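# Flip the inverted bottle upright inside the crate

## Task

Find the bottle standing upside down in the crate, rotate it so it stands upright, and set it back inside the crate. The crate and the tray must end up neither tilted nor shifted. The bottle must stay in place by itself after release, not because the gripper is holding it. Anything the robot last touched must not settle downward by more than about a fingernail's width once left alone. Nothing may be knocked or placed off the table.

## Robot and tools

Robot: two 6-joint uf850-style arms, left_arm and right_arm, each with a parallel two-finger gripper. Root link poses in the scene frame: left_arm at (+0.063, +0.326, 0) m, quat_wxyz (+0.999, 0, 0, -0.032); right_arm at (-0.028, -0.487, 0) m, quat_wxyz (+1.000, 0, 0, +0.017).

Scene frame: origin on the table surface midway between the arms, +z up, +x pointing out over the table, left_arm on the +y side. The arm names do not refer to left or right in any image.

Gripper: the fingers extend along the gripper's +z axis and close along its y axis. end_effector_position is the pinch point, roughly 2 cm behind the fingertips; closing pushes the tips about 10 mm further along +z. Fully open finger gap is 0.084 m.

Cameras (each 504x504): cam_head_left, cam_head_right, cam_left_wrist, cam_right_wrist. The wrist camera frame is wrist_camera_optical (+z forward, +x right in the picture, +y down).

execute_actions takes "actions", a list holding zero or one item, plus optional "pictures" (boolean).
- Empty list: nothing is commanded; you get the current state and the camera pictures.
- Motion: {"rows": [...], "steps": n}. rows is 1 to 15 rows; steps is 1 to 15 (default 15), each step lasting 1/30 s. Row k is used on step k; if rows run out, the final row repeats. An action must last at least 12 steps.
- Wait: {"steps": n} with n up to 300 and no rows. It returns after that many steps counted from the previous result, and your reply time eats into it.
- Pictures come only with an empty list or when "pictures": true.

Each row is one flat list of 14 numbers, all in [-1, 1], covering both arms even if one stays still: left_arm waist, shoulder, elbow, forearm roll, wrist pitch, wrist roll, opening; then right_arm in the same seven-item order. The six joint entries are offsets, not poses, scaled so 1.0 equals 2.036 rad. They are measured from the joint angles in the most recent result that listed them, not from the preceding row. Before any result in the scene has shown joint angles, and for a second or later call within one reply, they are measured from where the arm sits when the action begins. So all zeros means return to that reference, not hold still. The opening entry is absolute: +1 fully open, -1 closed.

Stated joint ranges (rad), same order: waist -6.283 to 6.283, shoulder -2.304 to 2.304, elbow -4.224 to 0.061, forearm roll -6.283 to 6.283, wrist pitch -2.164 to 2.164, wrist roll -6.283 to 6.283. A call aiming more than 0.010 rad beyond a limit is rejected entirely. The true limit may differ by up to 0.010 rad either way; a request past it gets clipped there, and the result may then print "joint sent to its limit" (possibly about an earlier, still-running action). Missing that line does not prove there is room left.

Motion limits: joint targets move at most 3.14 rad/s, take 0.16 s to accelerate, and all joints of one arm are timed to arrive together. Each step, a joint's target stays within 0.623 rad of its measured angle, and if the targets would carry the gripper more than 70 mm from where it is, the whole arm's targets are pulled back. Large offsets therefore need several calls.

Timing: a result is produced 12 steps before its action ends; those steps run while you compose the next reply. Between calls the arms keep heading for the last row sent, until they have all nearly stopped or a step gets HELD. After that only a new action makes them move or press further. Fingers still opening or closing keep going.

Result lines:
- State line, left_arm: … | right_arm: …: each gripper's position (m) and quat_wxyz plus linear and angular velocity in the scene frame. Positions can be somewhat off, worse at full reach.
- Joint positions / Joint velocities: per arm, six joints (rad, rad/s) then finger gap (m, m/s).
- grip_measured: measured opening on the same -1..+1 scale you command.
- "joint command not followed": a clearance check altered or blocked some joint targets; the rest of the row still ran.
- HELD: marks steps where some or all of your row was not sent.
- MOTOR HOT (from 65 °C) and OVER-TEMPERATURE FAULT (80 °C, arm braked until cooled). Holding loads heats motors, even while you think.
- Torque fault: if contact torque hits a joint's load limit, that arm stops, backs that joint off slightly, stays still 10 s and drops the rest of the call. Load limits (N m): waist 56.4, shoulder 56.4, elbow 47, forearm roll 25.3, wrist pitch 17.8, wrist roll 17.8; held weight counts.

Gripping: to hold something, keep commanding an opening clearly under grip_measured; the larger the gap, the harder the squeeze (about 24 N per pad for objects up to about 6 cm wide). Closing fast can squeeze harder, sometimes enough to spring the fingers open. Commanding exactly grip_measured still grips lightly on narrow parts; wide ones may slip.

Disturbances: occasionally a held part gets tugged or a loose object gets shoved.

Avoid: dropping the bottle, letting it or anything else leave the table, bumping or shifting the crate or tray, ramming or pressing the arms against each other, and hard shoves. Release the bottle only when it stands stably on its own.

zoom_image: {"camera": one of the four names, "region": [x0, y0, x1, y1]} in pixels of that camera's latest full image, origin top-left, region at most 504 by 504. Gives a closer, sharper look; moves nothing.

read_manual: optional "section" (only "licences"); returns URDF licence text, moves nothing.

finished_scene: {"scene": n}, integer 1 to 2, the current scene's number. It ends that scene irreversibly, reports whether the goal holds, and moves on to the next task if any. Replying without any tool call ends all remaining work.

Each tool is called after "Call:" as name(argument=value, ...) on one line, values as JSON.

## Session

Call:
execute_actions(actions=[])

Scene clock: 0.00 s of 7600.00 s.
left_arm: end_effector_position=(+0.2688, +0.3612, +0.3831) grip_measured=+1.00 end_effector_quat_wxyz=(-0.096, -0.154, +0.973, -0.145) end_effector_velocity=(+0.000, +0.000, -0.000) end_effector_angular_velocity=(-0.001, +0.001, -0.001) | right_arm: end_effector_position=(+0.1994, -0.0216, +0.2140) grip_measured=+1.00 end_effector_quat_wxyz=(+0.062, -0.530, +0.835, +0.134) end_effector_velocity=(+0.000, -0.000, -0.000) end_effector_angular_velocity=(+0.000, +0.000, -0.001)
Joint positions: left_arm=[ 0.497  0.469 -0.542 -0.234 -1.287 -2.925  0.084] | right_arm=[ 0.994 -0.295 -0.831  0.559 -0.352  2.53   0.084]
Joint velocities: left_arm=[ 0.    -0.002 -0.     0.     0.     0.001 -0.   ] | right_arm=[-0. -0.  0.  0.  0.  0.  0.]
Motor temperatures (°C, as the motors report them): left_arm=[29 27 36 33 35 34] | right_arm=[32 30 31 31 34 36]

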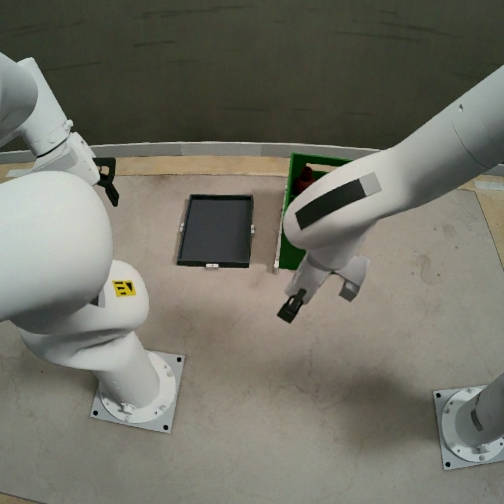

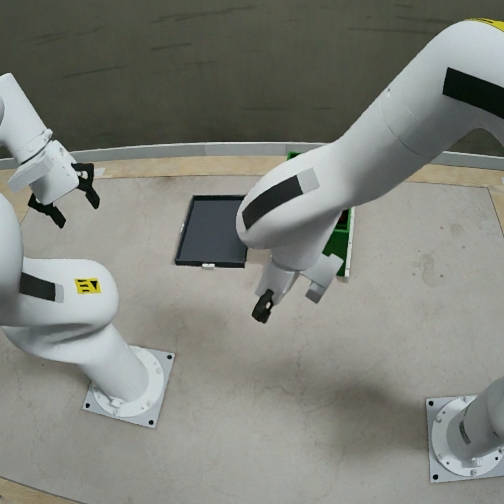

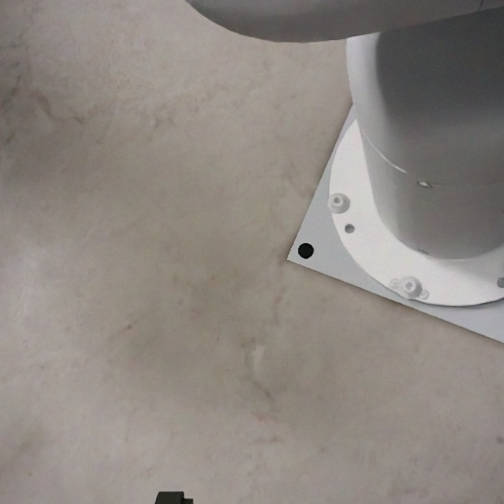

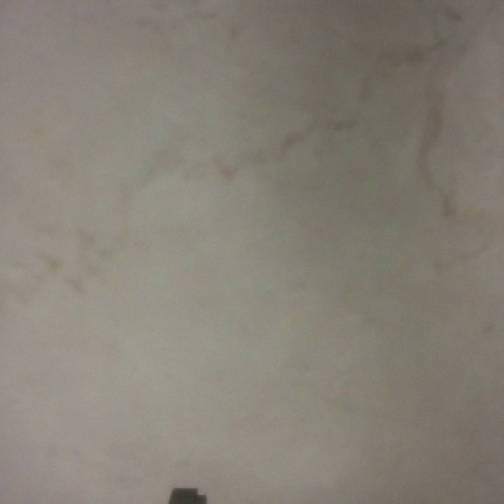

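Call:
zoom_image(camera="cam_left_wrist", region=[130, 454, 230, 504])

Call:
zoom_image(camera="cam_right_wrist", region=[130, 454, 230, 504])

Call:
zoom_image(camera="cam_head_left", region=[260, 140, 380, 290])

Region (130, 454, 230, 504) of cam_left_wrist's 504x504 image, scaled by 5.040, with more detail than that image has.

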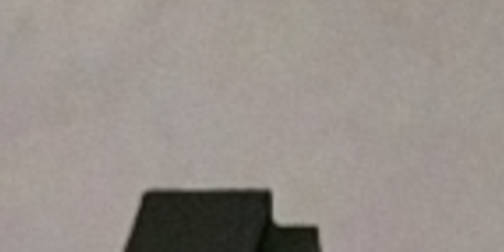

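Region (130, 454, 230, 504) of cam_right_wrist's 504x504 image, scaled by 5.040, with more detail than that image has.

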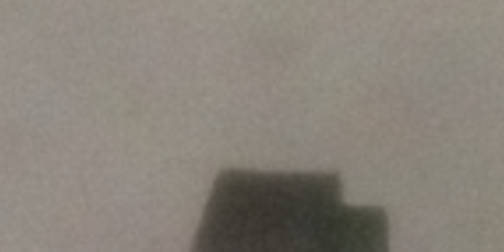

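Region (260, 140, 380, 290) of cam_head_left's 504x504 image, scaled by 3.360, with more detail than that image has; it fills the left 403 columns of this view, and the rest is white.

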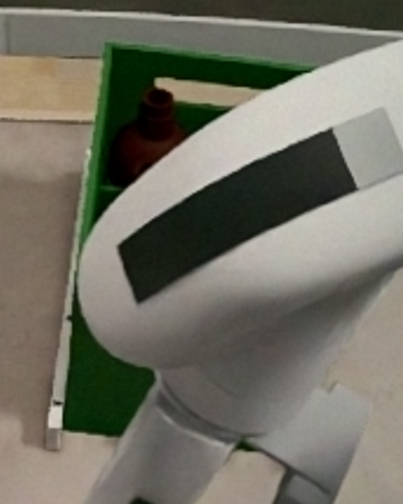

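Call:
execute_actions(actions=[{"rows": [[-0.0033,-0.0026,0.0009,0.0011,0.010,-0.0011,1,-0.0020,-0.0018,-0.0053,-0.0027,-0.0044,-0.0012,1],[-0.0098,-0.0079,0.0027,0.0034,0.030,-0.0032,1,-0.0060,-0.0054,-0.0158,-0.0082,-0.0131,-0.0037,1],[-0.0195,-0.0159,0.0055,0.0069,0.060,-0.0064,1,-0.0120,-0.0108,-0.0316,-0.0165,-0.0261,-0.0073,1],[-0.0326,-0.0264,0.0091,0.0115,0.100,-0.0107,1,-0.0200,-0.0181,-0.0527,-0.0275,-0.0436,-0.0122,1],[-0.0472,-0.0383,0.0132,0.0167,0.145,-0.0155,1,-0.0291,-0.0262,-0.0763,-0.0398,-0.0632,-0.0177,1],[-0.0619,-0.0502,0.0173,0.0218,0.189,-0.0203,1,-0.0381,-0.0343,-0.1000,-0.0522,-0.0828,-0.0232,1],[-0.0781,-0.0634,0.0218,0.0276,0.239,-0.0256,1,-0.0481,-0.0434,-0.1264,-0.0659,-0.1046,-0.0294,1],[-0.0944,-0.0766,0.0264,0.0333,0.289,-0.0309,1,-0.0581,-0.0524,-0.1527,-0.0796,-0.1264,-0.0355,1],[-0.1107,-0.0898,0.0309,0.0391,0.339,-0.0362,1,-0.0681,-0.0614,-0.1790,-0.0934,-0.1481,-0.0416,1],[-0.1270,-0.1030,0.0355,0.0448,0.389,-0.0416,1,-0.0782,-0.0705,-0.2053,-0.1071,-0.1699,-0.0477,1],[-0.1433,-0.1162,0.0400,0.0506,0.439,-0.0469,1,-0.0882,-0.0795,-0.2317,-0.1208,-0.1917,-0.0538,1],[-0.1595,-0.1295,0.0445,0.0563,0.489,-0.0522,1,-0.0982,-0.0885,-0.2580,-0.1346,-0.2135,-0.0599,1],[-0.1791,-0.1453,0.0500,0.0632,0.548,-0.0586,1,-0.1102,-0.0994,-0.2896,-0.1510,-0.2396,-0.0673,1],[-0.2019,-0.1638,0.0564,0.0712,0.618,-0.0661,1,-0.1242,-0.1120,-0.3264,-0.1703,-0.2701,-0.0758,1],[-0.3256,-0.2642,0.0909,0.1149,0.997,-0.1066,1,-0.2004,-0.1807,-0.5265,-0.2746,-0.4357,-0.1223,1]], "steps": 15}])

Call:
execute_actions(actions=[{"steps": 36}], pictures=true)

Scene clock: 6.67 s of 7600.00 s.
left_arm: end_effector_position=(+0.2739, +0.3629, +0.3791) grip_measured=+1.00 end_effector_quat_wxyz=(-0.088, -0.153, +0.974, -0.139) end_effector_velocity=(+0.127, +0.039, -0.108) end_effector_angular_velocity=(+0.330, -0.315, -0.064) | right_arm: end_effector_position=(+0.2031, -0.0192, +0.2167) grip_measured=+1.00 end_effector_quat_wxyz=(+0.060, -0.534, +0.832, +0.135) end_effector_velocity=(+0.109, +0.071, +0.077) end_effector_angular_velocity=(-0.003, +0.028, +0.224)
Joint positions: left_arm=[ 0.489  0.463 -0.54  -0.232 -1.26  -2.928  0.084] | right_arm=[ 0.989 -0.3   -0.847  0.55  -0.367  2.526  0.084]
Joint velocities: left_arm=[-0.226 -0.179  0.06   0.08   0.696 -0.075  0.   ] | right_arm=[-0.158 -0.146 -0.415 -0.222 -0.358 -0.099 -0.   ]
Motor temperatures (°C, as the motors report them): left_arm=[29 27 36 33 35 34] | right_arm=[32 30 31 31 34 36]
Steps of this call (steps 1 to 90: nothing new was sent; then 3.57 s passed at rest; steps 91 to 93: the first 3 steps of this action). Readings (joint positions):
91: left_arm=[0.497 0.469 -0.542 -0.234 -1.286 -2.925] | right_arm=[0.994 -0.295 -0.832 0.558 -0.353 2.530]
92: left_arm=[0.495 0.467 -0.542 -0.234 -1.278 -2.926] | right_arm=[0.993 -0.296 -0.836 0.556 -0.358 2.529]
93: the state above

Scene clock: 7.87 s of 7600.00 s.
left_arm: end_effector_position=(+0.5517, +0.2125, +0.2617) grip_measured=+1.00 end_effector_quat_wxyz=(+0.489, +0.099, +0.865, -0.056) end_effector_velocity=(-0.001, -0.002, -0.001) end_effector_angular_velocity=(+0.000, -0.001, -0.004) | right_arm: end_effector_position=(+0.5341, -0.0838, +0.4306) grip_measured=+1.00 end_effector_quat_wxyz=(+0.000, -0.675, +0.738, -0.000) end_effector_velocity=(+0.002, -0.001, +0.001) end_effector_angular_velocity=(+0.001, -0.003, -0.002)
Joint positions: left_arm=[-0.165 -0.069 -0.357 -0.001  0.741 -3.142  0.084] | right_arm=[ 0.587 -0.662 -1.902 -0.    -1.239  2.281  0.084]
Joint velocities: left_arm=[-0.003 -0.003  0.003  0.001  0.006  0.     0.   ] | right_arm=[-0.003 -0.001 -0.005 -0.001 -0.001 -0.     0.   ]
Motor temperatures (°C, as the motors report them): left_arm=[29 27 36 33 35 34] | right_arm=[32 30 31 31 34 36]
Kept back: nothing.
Steps of this call (steps 1 to 12: the last 12 steps of your previous action; steps 13 to 36: the robot went on to your last target). Readings (joint positions):
1: left_arm=[0.479 0.455 -0.538 -0.228 -1.231 -2.931] | right_arm=[0.982 -0.306 -0.864 0.541 -0.382 2.522]
2: left_arm=[0.466 0.444 -0.534 -0.223 -1.190 -2.936] | right_arm=[0.972 -0.315 -0.890 0.527 -0.403 2.516]
4: left_arm=[0.428 0.413 -0.523 -0.210 -1.075 -2.948] | right_arm=[0.945 -0.339 -0.960 0.491 -0.460 2.500]
8: left_arm=[0.330 0.333 -0.495 -0.175 -0.776 -2.980] | right_arm=[0.876 -0.401 -1.143 0.396 -0.609 2.458]
36: the state above

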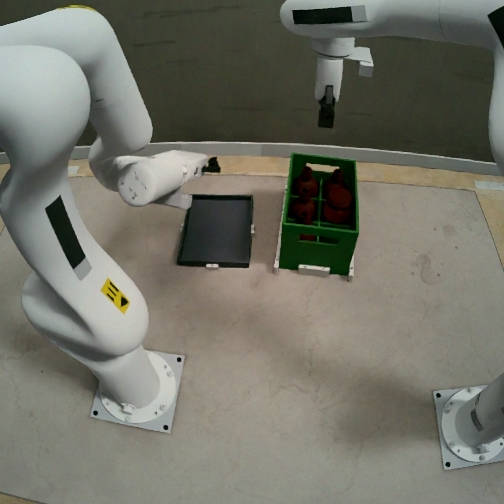

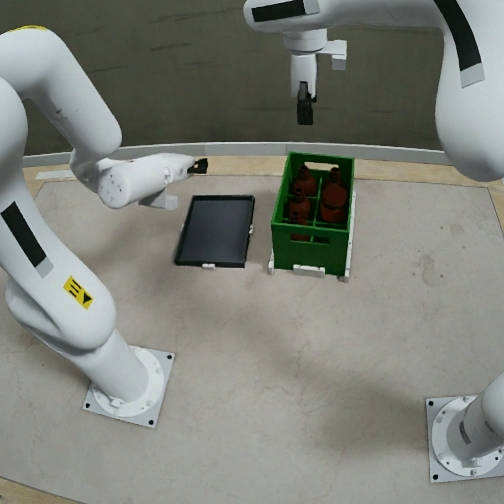

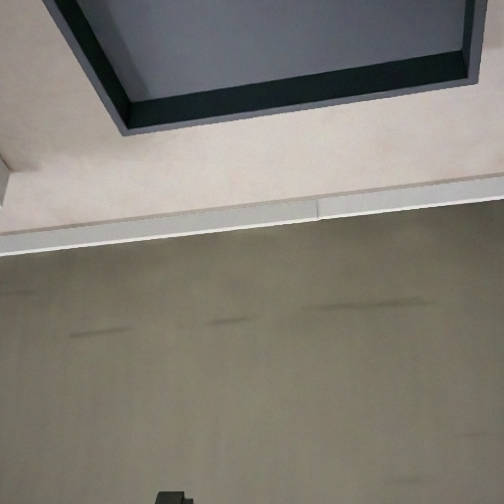

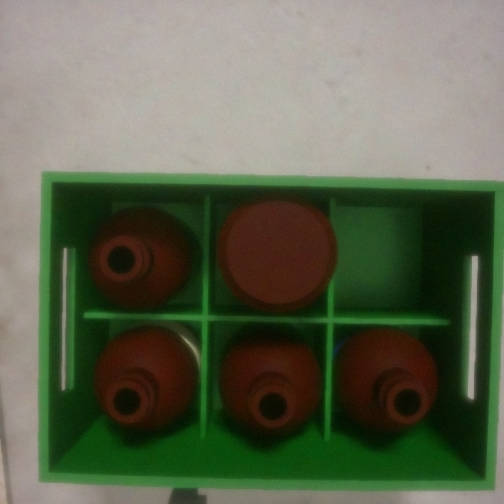

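Call:
zoom_image(camera="cam_right_wrist", region=[190, 165, 360, 335])

Call:
zoom_image(camera="cam_head_left", region=[260, 140, 380, 290])

Region (190, 165, 360, 335) of cam_right_wrist's 504x504 image, scaled by 2.965, with more detail than that image has.

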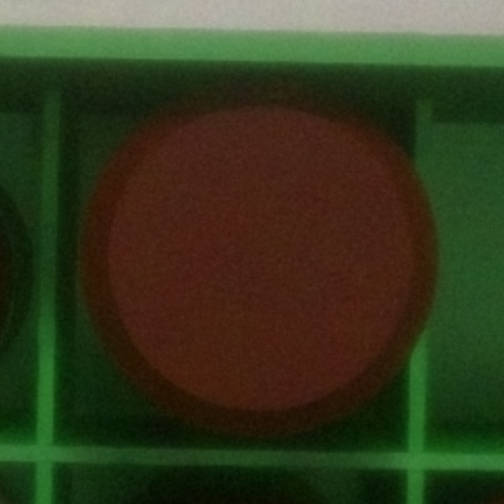

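Region (260, 140, 380, 290) of cam_head_left's 504x504 image, scaled by 3.360, with more detail than that image has; it fills the left 403 columns of this view, and the rest is white.

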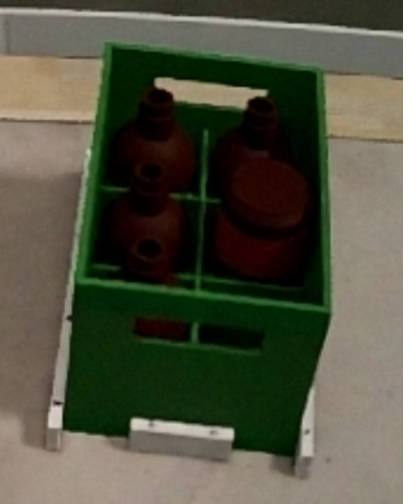

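Call:
execute_actions(actions=[{"rows": [[-0.0013,-0.0009,0.0004,0,0.0038,0,1,-0.0004,-0.0004,0.0019,0,0.0022,-0.0003,1],[-0.0046,-0.0032,0.0013,0,0.0133,0,1,-0.0014,-0.0013,0.0065,0,0.0078,-0.0011,1],[-0.0099,-0.0069,0.0028,0,0.0285,0,1,-0.0031,-0.0029,0.0139,0,0.0168,-0.0023,1],[-0.0172,-0.0119,0.0049,0,0.0494,0,1,-0.0053,-0.0050,0.0241,0,0.0291,-0.0040,1],[-0.0266,-0.0184,0.0076,0,0.0763,0,1,-0.0082,-0.0077,0.0373,0,0.0449,-0.0062,1],[-0.0371,-0.0257,0.0105,0,0.1065,0,1,-0.0115,-0.0107,0.0520,0,0.0626,-0.0086,1],[-0.0484,-0.0335,0.0138,0,0.1390,0,1,-0.0150,-0.0140,0.0679,0,0.0818,-0.0112,1],[-0.0603,-0.0417,0.0172,0,0.1732,0,1,-0.0187,-0.0175,0.0846,0,0.1018,-0.0140,1],[-0.0724,-0.0500,0.0206,0,0.2077,0,1,-0.0224,-0.0209,0.1015,0,0.1222,-0.0168,1],[-0.0843,-0.0583,0.0240,0,0.2419,0,1,-0.0261,-0.0244,0.1182,0,0.1423,-0.0195,1],[-0.0962,-0.0665,0.0273,0,0.2760,0,1,-0.0297,-0.0278,0.1349,0,0.1623,-0.0223,1],[-0.1082,-0.0748,0.0308,0,0.3106,0,1,-0.0335,-0.0313,0.1517,0,0.1827,-0.0250,1],[-0.1194,-0.0826,0.0339,0,0.3427,0,1,-0.0369,-0.0345,0.1674,0,0.2016,-0.0276,1],[-0.1301,-0.0899,0.0370,0.0003,0.3733,0,1,-0.0402,-0.0376,0.1824,0,0.2195,-0.0301,1],[-0.14,-0.0968,0.0398,0.0003,0.4018,0,1,-0.0433,-0.0405,0.1963,0,0.2363,-0.0324,1]], "steps": 15}])

Call:
execute_actions(actions=[{"steps": 25}], pictures=true)

Scene clock: 11.97 s of 7600.00 s.
left_arm: end_effector_position=(+0.5521, +0.2100, +0.2625) grip_measured=+1.00 end_effector_quat_wxyz=(+0.494, +0.101, +0.862, -0.058) end_effector_velocity=(+0.007, -0.067, +0.022) end_effector_angular_velocity=(-0.061, -0.257, -0.126) | right_arm: end_effector_position=(+0.5353, -0.0842, +0.4271) grip_measured=+1.00 end_effector_quat_wxyz=(+0.001, -0.675, +0.738, -0.000) end_effector_velocity=(+0.028, -0.012, -0.111) end_effector_angular_velocity=(+0.015, -0.017, -0.005)
Joint positions: left_arm=[-0.17  -0.072 -0.356 -0.001  0.756 -3.142  0.084] | right_arm=[ 0.585 -0.663 -1.896 -0.    -1.23   2.28   0.084]
Joint velocities: left_arm=[-0.127 -0.087  0.032 -0.002  0.383  0.     0.   ] | right_arm=[-0.038 -0.032  0.198  0.002  0.252 -0.034  0.   ]
Motor temperatures (°C, as the motors report them): left_arm=[29 27 36 33 35 34] | right_arm=[32 30 32 31 34 36]
Steps of this call (steps 1 to 15: the robot went on to your last target; steps 16 to 90: nothing new was sent; then 1.00 s passed at rest; steps 91 to 93: the first 3 steps of this action). Readings (joint positions):
91: left_arm=[-0.166 -0.069 -0.357 -0.001 0.743 -3.142] | right_arm=[0.586 -0.662 -1.903 -0.000 -1.239 2.281]
92: left_arm=[-0.167 -0.070 -0.357 -0.001 0.747 -3.142] | right_arm=[0.586 -0.663 -1.901 -0.000 -1.236 2.281]
93: the state above

Scene clock: 12.80 s of 7600.00 s.
left_arm: end_effector_position=(+0.5002, +0.0799, +0.3160) grip_measured=+1.00 end_effector_quat_wxyz=(+0.684, +0.179, +0.684, -0.180) end_effector_velocity=(-0.002, -0.001, -0.001) end_effector_angular_velocity=(+0.001, +0.001, -0.005) | right_arm: end_effector_position=(+0.5457, -0.1474, +0.2008) grip_measured=+1.00 end_effector_quat_wxyz=(+0.001, -0.667, +0.745, -0.000) end_effector_velocity=(-0.002, -0.003, -0.006) end_effector_angular_velocity=(-0.006, +0.008, -0.000)
Joint positions: left_arm=[-0.45  -0.265 -0.277 -0.     1.559 -3.142  0.084] | right_arm=[ 0.499 -0.744 -1.504 -0.    -0.758  2.216  0.084]
Joint velocities: left_arm=[-0.004 -0.002  0.002  0.     0.003  0.001 -0.   ] | right_arm=[-0.002 -0.004  0.007 -0.001  0.001 -0.     0.   ]
Motor temperatures (°C, as the motors report them): left_arm=[29 27 36 33 35 34] | right_arm=[32 30 32 31 34 36]
Kept back: nothing.
Steps of this call (steps 1 to 12: the last 12 steps of your previous action; steps 13 to 25: the robot went on to your last target). Readings (joint positions):
1: left_arm=[-0.176 -0.076 -0.355 -0.001 0.773 -3.142] | right_arm=[0.584 -0.665 -1.887 -0.000 -1.219 2.279]
2: left_arm=[-0.184 -0.081 -0.352 -0.001 0.797 -3.142] | right_arm=[0.581 -0.667 -1.874 -0.000 -1.203 2.276]
4: left_arm=[-0.209 -0.099 -0.345 -0.001 0.870 -3.142] | right_arm=[0.572 -0.676 -1.835 -0.000 -1.156 2.270]
8: left_arm=[-0.286 -0.152 -0.323 -0.001 1.087 -3.142] | right_arm=[0.546 -0.701 -1.719 -0.000 -1.019 2.251]
25: the state above

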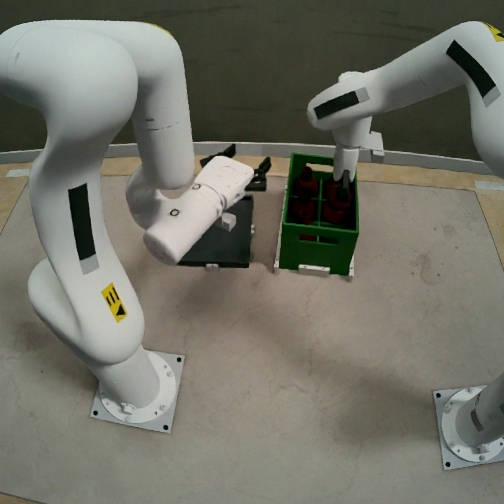

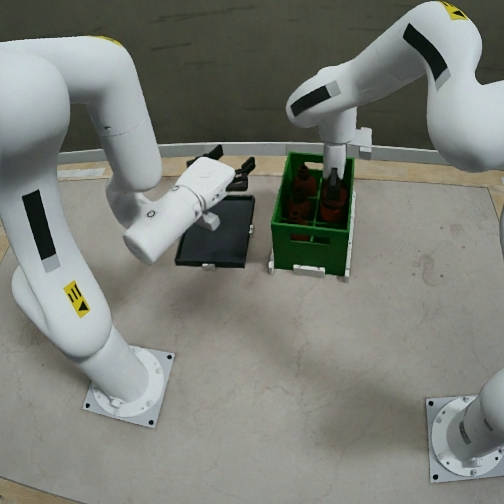

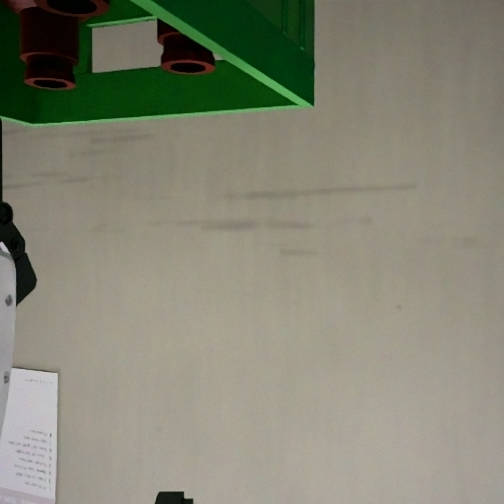

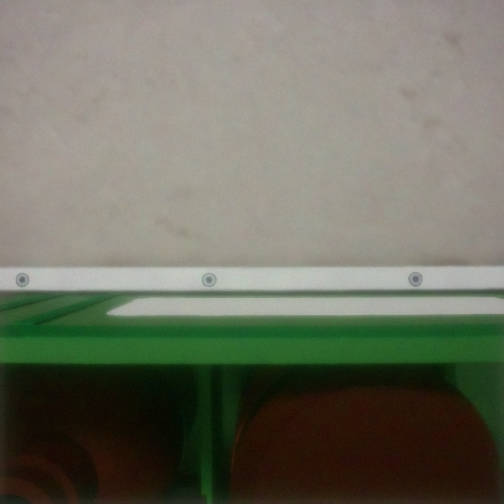

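Call:
execute_actions(actions=[])

Scene clock: 15.43 s of 7600.00 s.
left_arm: end_effector_position=(+0.5000, +0.0797, +0.3158) grip_measured=+1.00 end_effector_quat_wxyz=(+0.684, +0.180, +0.684, -0.180) end_effector_velocity=(-0.000, +0.000, -0.000) end_effector_angular_velocity=(-0.000, +0.001, +0.001) | right_arm: end_effector_position=(+0.5454, -0.1478, +0.2000) grip_measured=+1.00 end_effector_quat_wxyz=(-0.000, -0.667, +0.745, -0.000) end_effector_velocity=(-0.000, +0.000, -0.000) end_effector_angular_velocity=(+0.000, +0.000, -0.000)
Joint positions: left_arm=[-0.45  -0.266 -0.276 -0.     1.559 -3.142  0.084] | right_arm=[ 0.499 -0.745 -1.503 -0.    -0.758  2.215  0.084]
Joint velocities: left_arm=[ 0.001 -0.     0.001 -0.     0.    -0.001 -0.   ] | right_arm=[ 0.    -0.     0.     0.001  0.    -0.    -0.   ]
Motor temperatures (°C, as the motors report them): left_arm=[29 27 36 33 35 34] | right_arm=[32 30 32 31 34 36]
Kept back: nothing.
Steps of this call (steps 1 to 30: the robot went on to your last target; steps 31 to 79: nothing new was sent). Readings (joint positions):
1: left_arm=[-0.450 -0.265 -0.277 -0.000 1.559 -3.142] | right_arm=[0.499 -0.744 -1.504 -0.000 -0.758 2.216]
2: left_arm=[-0.450 -0.265 -0.276 -0.000 1.559 -3.142] | right_arm=[0.499 -0.744 -1.503 -0.000 -0.758 2.216]
4: left_arm=[-0.450 -0.265 -0.276 -0.000 1.559 -3.142] | right_arm=[0.499 -0.745 -1.503 -0.000 -0.758 2.216]
8: left_arm=[-0.450 -0.265 -0.276 -0.000 1.559 -3.142] | right_arm=[0.499 -0.745 -1.503 -0.000 -0.758 2.215]
79: the state above
All arms were judged still, so your last target was given up. Only a new action makes them travel on or press farther. Fingers that are still opening or closing keep moving.

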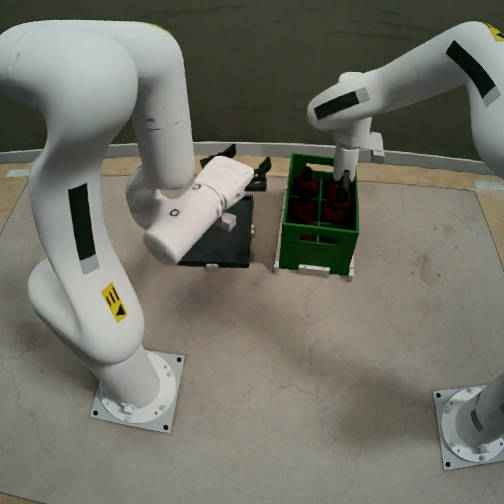

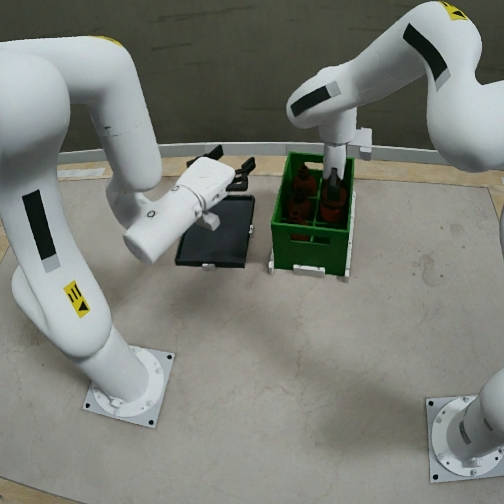

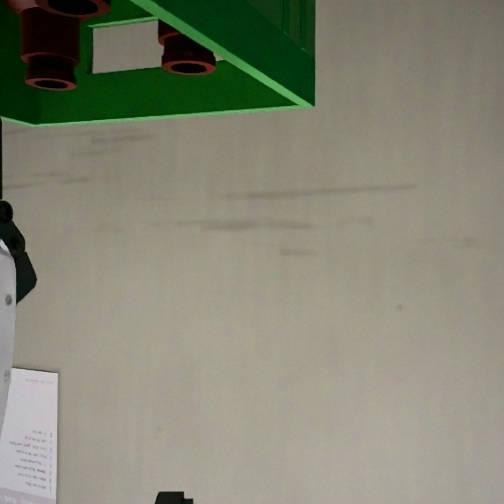

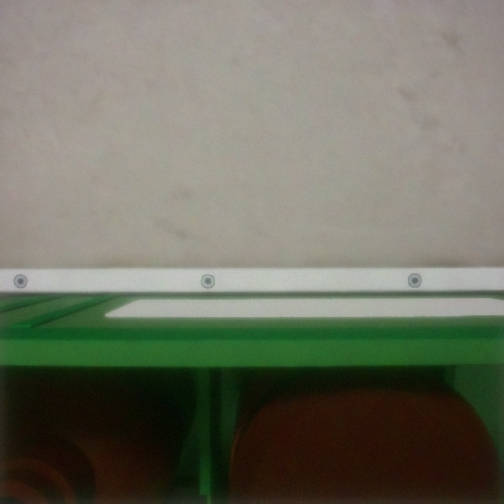

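Call:
zoom_image(camera="cam_right_wrist", region=[190, 340, 504, 504])

Call:
zoom_image(camera="cam_left_wrist", region=[0, 360, 110, 504])

Region (190, 340, 504, 504) of cam_right_wrist's 504x504 image, scaled by 1.605, with more detail than that image has; it fills the top 263 rows of this view, and the rest is white.

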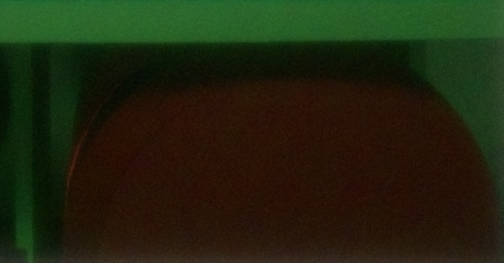

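Region (0, 360, 110, 504) of cam_left_wrist's 504x504 image, scaled by 3.500, with more detail than that image has; it fills the left 385 columns of this view, and the rest is white.

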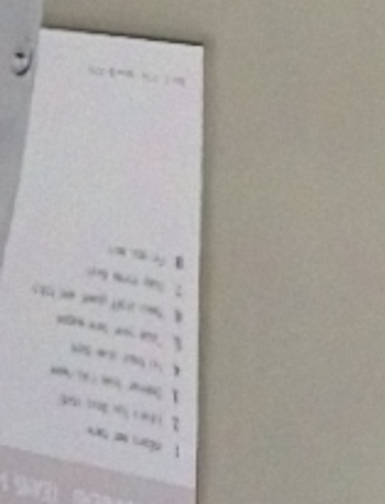

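Call:
execute_actions(actions=[{"rows": [
[-0.0016,0,0,0,0,0,1, -0.0001,-0.00069,-0.0002,0,0.00048,0,1],
[-0.0060,0,0,0,0,0,1, -0.0003,-0.00237,-0.00034,0,0.00202,0,1],
[-0.0128,0,0,0,0,0,1, -0.0005,-0.00485,-0.00037,0,0.00448,0,1],
[-0.0215,0,0,0,0,0,1, -0.0007,-0.00781,0.00003,0,0.00784,0,1],
[-0.0318,0,0,0,0,0,1, -0.00074,-0.01113,0.00077,0,0.01191,0,1],
[-0.0432,0,0,0,0,0,1, -0.00074,-0.0147,0.00178,0,0.01648,0,1],
[-0.0553,0,0,0,0,0,1, -0.00074,-0.01853,0.00275,0,0.02128,0,1],
[-0.0675,0,0,0,0,0,1, -0.00074,-0.02249,0.00363,0,0.02612,0,1],
[-0.0796,0,0,0,0,0,1, -0.00074,-0.02644,0.0044,0,0.03084,0,1],
[-0.0910,0,0,0,0,0,1, -0.00074,-0.03024,0.00501,0,0.03526,0,1],
[-0.1013,0,0,0,0,0,1, -0.00074,-0.03373,0.0055,0,0.03923,0,1],
[-0.1100,0,0,0,0,0,1, -0.00074,-0.03673,0.00585,0,0.04258,0,1],
[-0.1168,0,0,0,0,0,1, -0.00074,-0.03909,0.00609,0,0.04517,0,1],
[-0.1212,0,0,0,0,0,1, -0.00074,-0.04062,0.00622,0,0.04684,0,1],
[-0.1228,0,0,0,0,0,1, -0.00074,-0.04116,0.00627,0,0.04743,0,1]
], "steps": 15}])

Call:
execute_actions(actions=[{"steps": 20}], pictures=true)

Scene clock: 22.17 s of 7600.00 s.
left_arm: end_effector_position=(+0.4983, +0.0768, +0.3158) grip_measured=+1.00 end_effector_quat_wxyz=(+0.683, +0.182, +0.684, -0.182) end_effector_velocity=(-0.048, -0.085, +0.000) end_effector_angular_velocity=(-0.000, -0.000, -0.195) | right_arm: end_effector_position=(+0.5460, -0.1477, +0.1986) grip_measured=+1.00 end_effector_quat_wxyz=(+0.000, -0.667, +0.745, -0.000) end_effector_velocity=(+0.013, +0.001, -0.048) end_effector_angular_velocity=(+0.007, -0.011, -0.009)
Joint positions: left_arm=[-0.457 -0.266 -0.276 -0.     1.559 -3.142  0.084] | right_arm=[ 0.498 -0.747 -1.504 -0.    -0.755  2.215  0.084]
Joint velocities: left_arm=[-0.196  0.    -0.001 -0.001 -0.     0.    -0.   ] | right_arm=[-0.009 -0.079 -0.012  0.     0.079 -0.     0.   ]
Motor temperatures (°C, as the motors report them): left_arm=[29 27 36 33 35 34] | right_arm=[32 30 32 31 34 36]
Steps of this call (steps 1 to 90: nothing new was sent; then 3.63 s passed at rest; steps 91 to 93: the first 3 steps of this action). Readings (joint positions):
91: left_arm=[-0.450 -0.266 -0.276 -0.000 1.559 -3.142] | right_arm=[0.499 -0.745 -1.503 -0.000 -0.758 2.215]
92: left_arm=[-0.452 -0.266 -0.276 -0.000 1.559 -3.142] | right_arm=[0.499 -0.746 -1.503 -0.000 -0.757 2.215]
93: the state above

Scene clock: 22.83 s of 7600.00 s.
left_arm: end_effector_position=(+0.4257, -0.0203, +0.3158) grip_measured=+1.00 end_effector_quat_wxyz=(+0.656, +0.263, +0.657, -0.263) end_effector_velocity=(-0.001, -0.001, +0.000) end_effector_angular_velocity=(+0.000, -0.002, -0.003) | right_arm: end_effector_position=(+0.5472, -0.1479, +0.1396) grip_measured=+1.00 end_effector_quat_wxyz=(+0.000, -0.666, +0.746, -0.000) end_effector_velocity=(-0.001, -0.001, -0.002) end_effector_angular_velocity=(-0.002, +0.001, +0.001)
Joint positions: left_arm=[-0.699 -0.266 -0.276 -0.     1.559 -3.142  0.084] | right_arm=[ 0.497 -0.828 -1.49  -0.    -0.662  2.215  0.084]
Joint velocities: left_arm=[-0.002  0.001 -0.001  0.    -0.     0.001  0.   ] | right_arm=[ 0.    -0.001  0.002 -0.002  0.001  0.    -0.   ]
Motor temperatures (°C, as the motors report them): left_arm=[29 27 36 33 35 34] | right_arm=[32 30 32 31 34 36]
Kept back: nothing.
Steps of this call (steps 1 to 12: the last 12 steps of your previous action; steps 13 to 20: the robot went on to your last target). Readings (joint positions):
1: left_arm=[-0.465 -0.266 -0.276 -0.000 1.559 -3.142] | right_arm=[0.498 -0.751 -1.504 -0.000 -0.752 2.215]
2: left_arm=[-0.478 -0.266 -0.276 -0.000 1.559 -3.142] | right_arm=[0.498 -0.755 -1.504 -0.000 -0.747 2.215]
4: left_arm=[-0.512 -0.266 -0.276 -0.000 1.559 -3.142] | right_arm=[0.497 -0.768 -1.501 -0.000 -0.733 2.215]
8: left_arm=[-0.603 -0.266 -0.276 -0.000 1.559 -3.142] | right_arm=[0.497 -0.798 -1.494 -0.000 -0.696 2.215]
20: the state above

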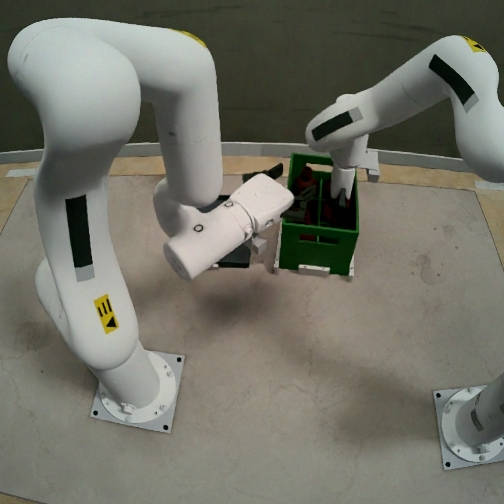

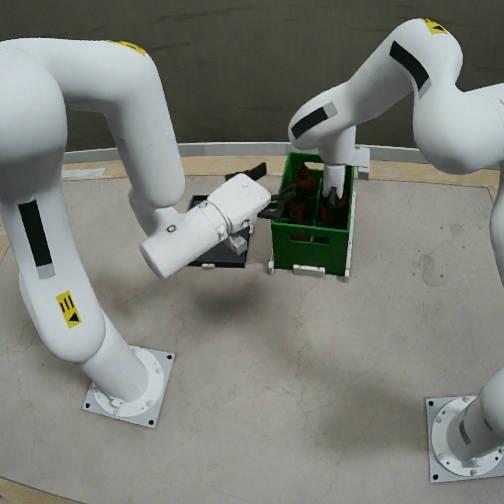

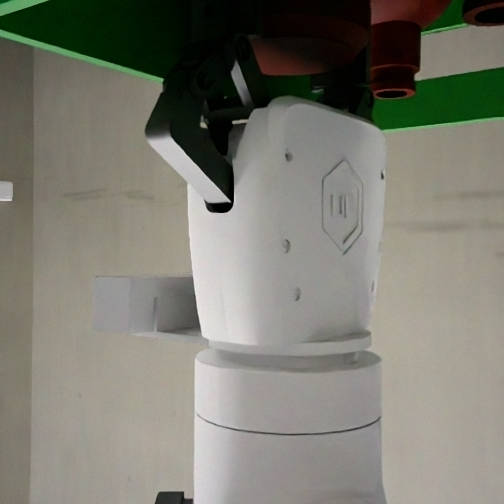

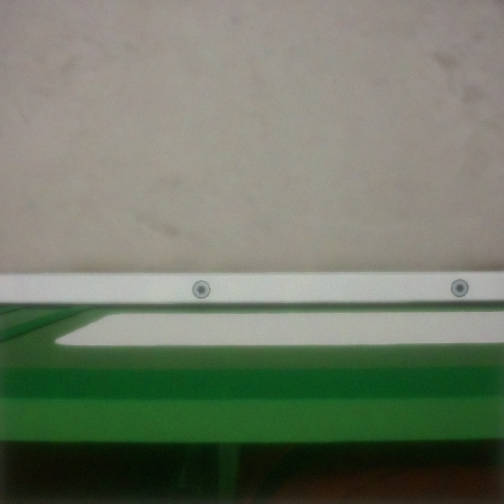

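Call:
execute_actions(actions=[{"rows": [
[0,0,0,0,0,0,1, 0,0,0,0,0,0,0.92],
[0,0,0,0,0,0,1, 0,0,0,0,0,0,0.86],
[0,0,0,0,0,0,1, 0,0,0,0,0,0,0.81],
[0,0,0,0,0,0,1, 0,0,0,0,0,0,0.77],
[0,0,0,0,0,0,1, 0,0,0,0,0,0,0.74],
[0,0,0,0,0,0,1, 0,0,0,0,0,0,0.71],
[0,0,0,0,0,0,1, 0,0,0,0,0,0,0.68],
[0,0,0,0,0,0,1, 0,0,0,0,0,0,0.64],
[0,0,0,0,0,0,1, 0,0,0,0,0,0,0.58],
[0,0,0,0,0,0,1, 0,0,0,0,0,0,0.45],
[0,0,0,0,0,0,1, 0,0,0,0,0,0,0.2],
[0,0,0,0,0,0,1, 0,0,0,0,0,0,-0.3],
[0,0,0,0,0,0,1, 0,0,0,0,0,0,-1]
], "steps": 13}])

Call:
execute_actions(actions=[{"steps": 18}])

Call:
execute_actions(actions=[{"rows": [
[0,0,0,0,0,0,1, 0,0.00045,-0.0001,0,-0.00055,0,-1],
[0,0,0,0,0,0,1, 0,0.00177,-0.00038,0,-0.00215,0,-1],
[0,0,0,0,0,0,1, 0,0.00388,-0.00086,0,-0.00474,0,-1],
[0,0,0,0,0,0,1, 0,0.00669,-0.00156,0,-0.00824,0,-1],
[0,0,0,0,0,0,1, 0,0.01011,-0.00249,0,-0.0126,0,-1],
[0,0,0,0,0,0,1, 0,0.01407,-0.00369,0,-0.01776,0,-1],
[0,0,0,0,0,0,1, 0,0.01847,-0.0052,0,-0.02366,0,-1],
[0,0,0,0,0,0,1, 0,0.0232,-0.00703,0,-0.03023,0,-1],
[0,0,0,0,0,0,1, 0,0.0282,-0.00921,0,-0.03741,0,-1],
[0,0,0,0,0,0,1, 0,0.03336,-0.01178,0,-0.04514,0,-1],
[0,0,0,0,0,0,1, 0,0.03861,-0.01475,0,-0.05336,0,-1],
[0,0,0,0,0,0,1, 0,0.04386,-0.01812,0,-0.06199,0,-1],
[0,0,0,0,0,0,1, 0,0.04905,-0.02191,0,-0.07096,0,-1],
[0,0,0,0,0,0,1, 0,0.0541,-0.0261,0,-0.0802,0,-1],
[0,0,0,0,0,0,1, 0,0.05896,-0.03067,0,-0.08963,0,-1]
], "steps": 15}])

Call:
execute_actions(actions=[{"rows": [
[0,0,0,0,0,0,1, 0,0.01453,-0.01368,0,-0.02821,-0.0038,-1],
[0,0,0,0,0,0,1, -0.0001,0.01886,-0.0189,0,-0.03776,-0.0146,-1],
[0,0,0,0,0,0,1, -0.0001,0.02287,-0.02437,0,-0.04724,-0.0312,-1],
[0,0,0,0,0,0,1, -0.0002,0.02655,-0.03002,0,-0.05657,-0.0526,-1],
[0,0,0,0,0,0,1, -0.0003,0.02986,-0.03576,0,-0.06562,-0.0778,-1],
[0,0,0,0,0,0,1, -0.0004,0.03281,-0.04152,0,-0.07433,-0.1056,-1],
[0,0,0,0,0,0,1, -0.0005,0.0354,-0.04717,0,-0.08257,-0.135,-1],
[0,0,0,0,0,0,1, -0.0006,0.03763,-0.0526,0,-0.09023,-0.165,-1],
[0,0,0,0,0,0,1, -0.0007,0.03952,-0.0577,0,-0.09722,-0.1944,-1],
[0,0,0,0,0,0,1, -0.0008,0.04108,-0.06235,0,-0.10343,-0.2222,-1],
[0,0,0,0,0,0,1, -0.0009,0.04233,-0.06642,0,-0.10875,-0.2474,-1],
[0,0,0,0,0,0,1, -0.001,0.04329,-0.06978,0,-0.11307,-0.2688,-1],
[0,0,0,0,0,0,1, -0.001,0.04396,-0.0723,0,-0.11626,-0.2854,-1],
[0,0,0,0,0,0,1, -0.001,0.04437,-0.0739,0,-0.11827,-0.2962,-1],
[0,0,0,0,0,0,1, -0.001,0.04451,-0.07445,0,-0.11896,-0.30,-1]
], "steps": 15}])

Call:
execute_actions(actions=[{"steps": 19}], pictures=true)

Scene clock: 31.43 s of 7600.00 s.
left_arm: end_effector_position=(+0.4255, -0.0206, +0.3158) grip_measured=+1.00 end_effector_quat_wxyz=(+0.656, +0.263, +0.656, -0.264) end_effector_velocity=(+0.002, +0.001, +0.001) end_effector_angular_velocity=(-0.003, -0.002, +0.005) | right_arm: end_effector_position=(+0.5471, -0.1480, +0.1392) grip_measured=+0.95 end_effector_quat_wxyz=(-0.000, -0.666, +0.746, -0.000) end_effector_velocity=(+0.001, +0.001, +0.002) end_effector_angular_velocity=(+0.002, -0.002, -0.001)
Joint positions: left_arm=[-0.7   -0.266 -0.276 -0.     1.559 -3.142  0.084] | right_arm=[ 0.497 -0.828 -1.49  -0.    -0.662  2.215  0.082]
Joint velocities: left_arm=[ 0.005  0.002 -0.002 -0.     0.    -0.001  0.   ] | right_arm=[ 0.     0.003 -0.002  0.001 -0.001 -0.    -0.078]
Motor temperatures (°C, as the motors report them): left_arm=[29 27 36 33 35 34] | right_arm=[32 30 32 31 34 36]
Steps of this call (steps 1 to 15: the robot went on to your last target; steps 16 to 90: nothing new was sent; then 5.57 s passed at rest; step 91: the first step of this action). Readings (joint positions):
91: the state above

Scene clock: 32.03 s of 7600.00 s.
left_arm: end_effector_position=(+0.4257, -0.0203, +0.3158) grip_measured=+1.00 end_effector_quat_wxyz=(+0.656, +0.263, +0.657, -0.263) end_effector_velocity=(-0.001, +0.000, -0.001) end_effector_angular_velocity=(+0.001, +0.003, -0.000) | right_arm: end_effector_position=(+0.5472, -0.1479, +0.1396) grip_measured=+0.72 end_effector_quat_wxyz=(+0.000, -0.666, +0.746, -0.000) end_effector_velocity=(+0.000, +0.000, -0.000) end_effector_angular_velocity=(+0.000, -0.000, -0.001)
Joint positions: left_arm=[-0.699 -0.266 -0.276 -0.     1.559 -3.142  0.084] | right_arm=[ 0.497 -0.828 -1.49  -0.    -0.662  2.215  0.073]
Joint velocities: left_arm=[-0.    -0.002  0.001  0.    -0.    -0.001 -0.   ] | right_arm=[ 0.    -0.    -0.     0.     0.     0.001  0.   ]
Motor temperatures (°C, as the motors report them): left_arm=[29 27 36 33 35 34] | right_arm=[32 30 32 31 34 36]
Kept back: nothing.
Steps of this call (steps 1 to 12: the last 12 steps of your previous action; steps 13 to 15: the robot went on to your last target; steps 16 to 18: nothing new was sent). Readings (joint positions):
1: left_arm=[-0.700 -0.266 -0.276 -0.000 1.559 -3.142] | right_arm=[0.497 -0.828 -1.490 -0.000 -0.662 2.215]
2: left_arm=[-0.700 -0.266 -0.276 -0.000 1.559 -3.142] | right_arm=[0.497 -0.828 -1.490 -0.000 -0.662 2.215]
4: left_arm=[-0.699 -0.266 -0.276 -0.000 1.559 -3.142] | right_arm=[0.497 -0.828 -1.490 -0.000 -0.662 2.215]
8: left_arm=[-0.699 -0.266 -0.276 -0.000 1.559 -3.142] | right_arm=[0.497 -0.828 -1.490 -0.000 -0.662 2.215]
18: the state above
All arms were judged still, so your last target was given up. Only a new action makes them travel on or press farther. Fingers that are still opening or closing keep moving.

Scene clock: 32.13 s of 7600.00 s.
left_arm: end_effector_position=(+0.4257, -0.0203, +0.3158) grip_measured=+1.00 end_effector_quat_wxyz=(+0.656, +0.263, +0.657, -0.263) end_effector_velocity=(+0.000, -0.000, +0.001) end_effector_angular_velocity=(-0.002, -0.000, +0.000) | right_arm: end_effector_position=(+0.5469, -0.1481, +0.1406) grip_measured=+0.72 end_effector_quat_wxyz=(-0.000, -0.666, +0.746, +0.000) end_effector_velocity=(-0.006, -0.004, +0.037) end_effector_angular_velocity=(-0.014, +0.021, +0.001)
Joint positions: left_arm=[-0.699 -0.266 -0.276 -0.     1.559 -3.142  0.084] | right_arm=[ 0.497 -0.826 -1.49  -0.    -0.664  2.215  0.073]
Joint velocities: left_arm=[ 0.     0.001 -0.001 -0.    -0.    -0.001  0.   ] | right_arm=[-0.     0.056 -0.    -0.002 -0.081 -0.    -0.   ]
Motor temperatures (°C, as the motors report them): left_arm=[29 27 36 33 35 34] | right_arm=[32 30 32 31 34 36]
Steps of this call (steps 1 to 3: the first 3 steps of this action). Readings (joint positions):
1: left_arm=[-0.699 -0.266 -0.276 -0.000 1.559 -3.142] | right_arm=[0.497 -0.828 -1.490 -0.000 -0.662 2.215]
2: left_arm=[-0.699 -0.266 -0.276 -0.000 1.559 -3.142] | right_arm=[0.497 -0.828 -1.490 -0.000 -0.662 2.215]
3: the state above

Scene clock: 32.63 s of 7600.00 s.
left_arm: end_effector_position=(+0.4257, -0.0203, +0.3158) grip_measured=+1.00 end_effector_quat_wxyz=(+0.656, +0.263, +0.657, -0.263) end_effector_velocity=(+0.000, +0.000, +0.000) end_effector_angular_velocity=(-0.002, +0.001, +0.001) | right_arm: end_effector_position=(+0.5518, -0.1452, +0.2518) grip_measured=+0.72 end_effector_quat_wxyz=(+0.001, -0.671, +0.741, -0.000) end_effector_velocity=(+0.014, +0.007, +0.281) end_effector_angular_velocity=(+0.002, -0.006, +0.429)
Joint positions: left_arm=[-0.699 -0.266 -0.276 -0.     1.559 -3.142  0.084] | right_arm=[ 0.497 -0.703 -1.561 -0.    -0.856  2.201  0.073]
Joint velocities: left_arm=[ 0.001  0.    -0.    -0.    -0.    -0.002  0.   ] | right_arm=[-0.002  0.243 -0.28  -0.    -0.516 -0.431  0.   ]
Motor temperatures (°C, as the motors report them): left_arm=[29 27 36 33 35 34] | right_arm=[32 30 32 31 34 36]
Steps of this call (steps 1 to 12: the last 12 steps of your previous action; steps 13 to 15: the first 3 steps of this action, its rows measured from where the robot was after step 12). Readings (joint positions):
12: left_arm=[-0.699 -0.266 -0.276 -0.000 1.559 -3.142] | right_arm=[0.497 -0.731 -1.534 -0.000 -0.802 2.215]
13: left_arm=[-0.699 -0.266 -0.276 -0.000 1.559 -3.142] | right_arm=[0.497 -0.721 -1.542 -0.000 -0.820 2.215]
14: left_arm=[-0.699 -0.266 -0.276 -0.000 1.559 -3.142] | right_arm=[0.497 -0.711 -1.551 -0.000 -0.838 2.212]
15: the state above

Scene clock: 33.27 s of 7600.00 s.
left_arm: end_effector_position=(+0.4257, -0.0203, +0.3158) grip_measured=+1.00 end_effector_quat_wxyz=(+0.656, +0.263, +0.657, -0.263) end_effector_velocity=(-0.000, -0.000, +0.001) end_effector_angular_velocity=(+0.000, -0.002, -0.000) | right_arm: end_effector_position=(+0.5558, -0.1444, +0.3477) grip_measured=+0.72 end_effector_quat_wxyz=(+0.000, +0.859, -0.512, +0.000) end_effector_velocity=(-0.000, -0.000, +0.001) end_effector_angular_velocity=(-0.001, +0.000, +0.016)
Joint positions: left_arm=[-0.699 -0.266 -0.276 -0.     1.559 -3.142  0.084] | right_arm=[ 0.495 -0.641 -1.685 -0.    -1.044  1.606  0.073]
Joint velocities: left_arm=[-0.001  0.002  0.001 -0.    -0.     0.002  0.   ] | right_arm=[-0.     0.001 -0.002 -0.    -0.003 -0.015  0.   ]
Motor temperatures (°C, as the motors report them): left_arm=[29 27 36 33 35 34] | right_arm=[32 30 32 31 34 36]
Kept back: nothing.
Steps of this call (steps 1 to 12: the last 12 steps of your previous action; steps 13 to 19: the robot went on to your last target). Readings (joint positions):
1: left_arm=[-0.699 -0.266 -0.276 -0.000 1.559 -3.142] | right_arm=[0.497 -0.695 -1.570 -0.000 -0.873 2.183]
2: left_arm=[-0.699 -0.266 -0.276 -0.000 1.559 -3.142] | right_arm=[0.497 -0.688 -1.580 -0.000 -0.889 2.157]
4: left_arm=[-0.699 -0.266 -0.276 -0.000 1.559 -3.142] | right_arm=[0.497 -0.675 -1.599 -0.000 -0.922 2.084]
8: left_arm=[-0.699 -0.266 -0.276 -0.000 1.559 -3.142] | right_arm=[0.496 -0.656 -1.640 -0.000 -0.983 1.882]
19: the state above

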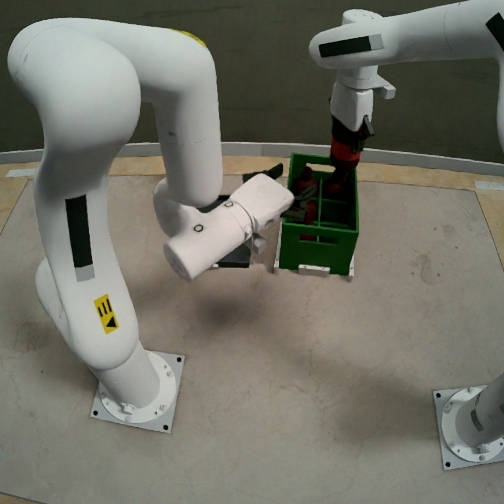

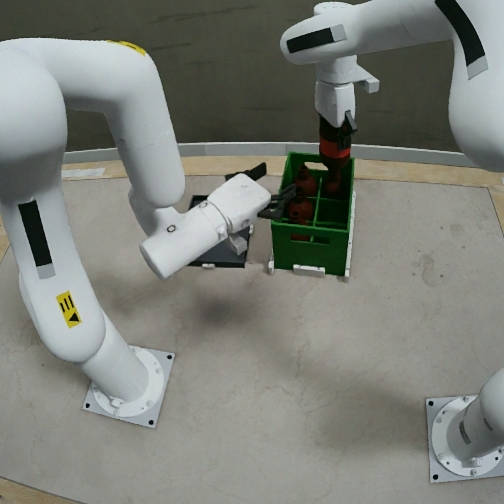

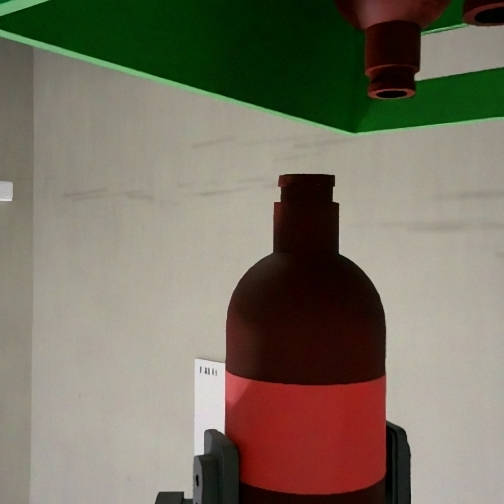

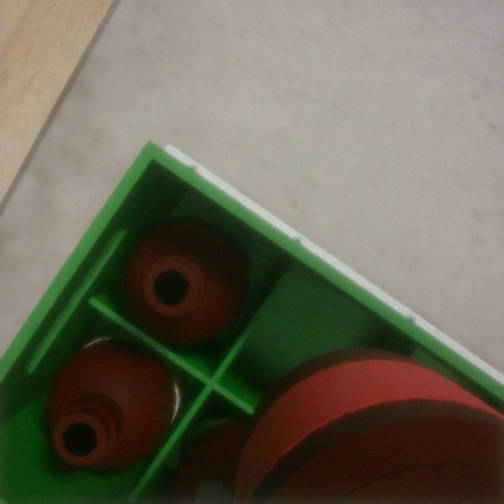

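Call:
zoom_image(camera="cam_left_wrist", region=[140, 290, 440, 504])

Region (140, 290, 440, 504) of cam_left_wrist's 504x504 image, scaled by 1.680, with more detail than that image has; it fills the top 360 rows of this view, and the rest is white.

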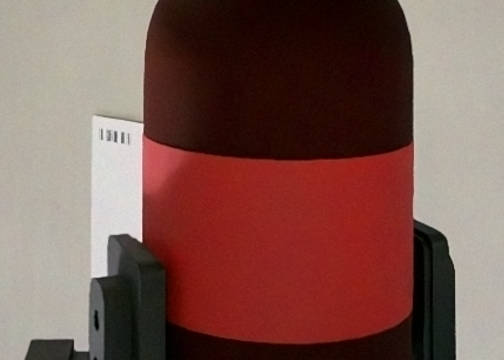

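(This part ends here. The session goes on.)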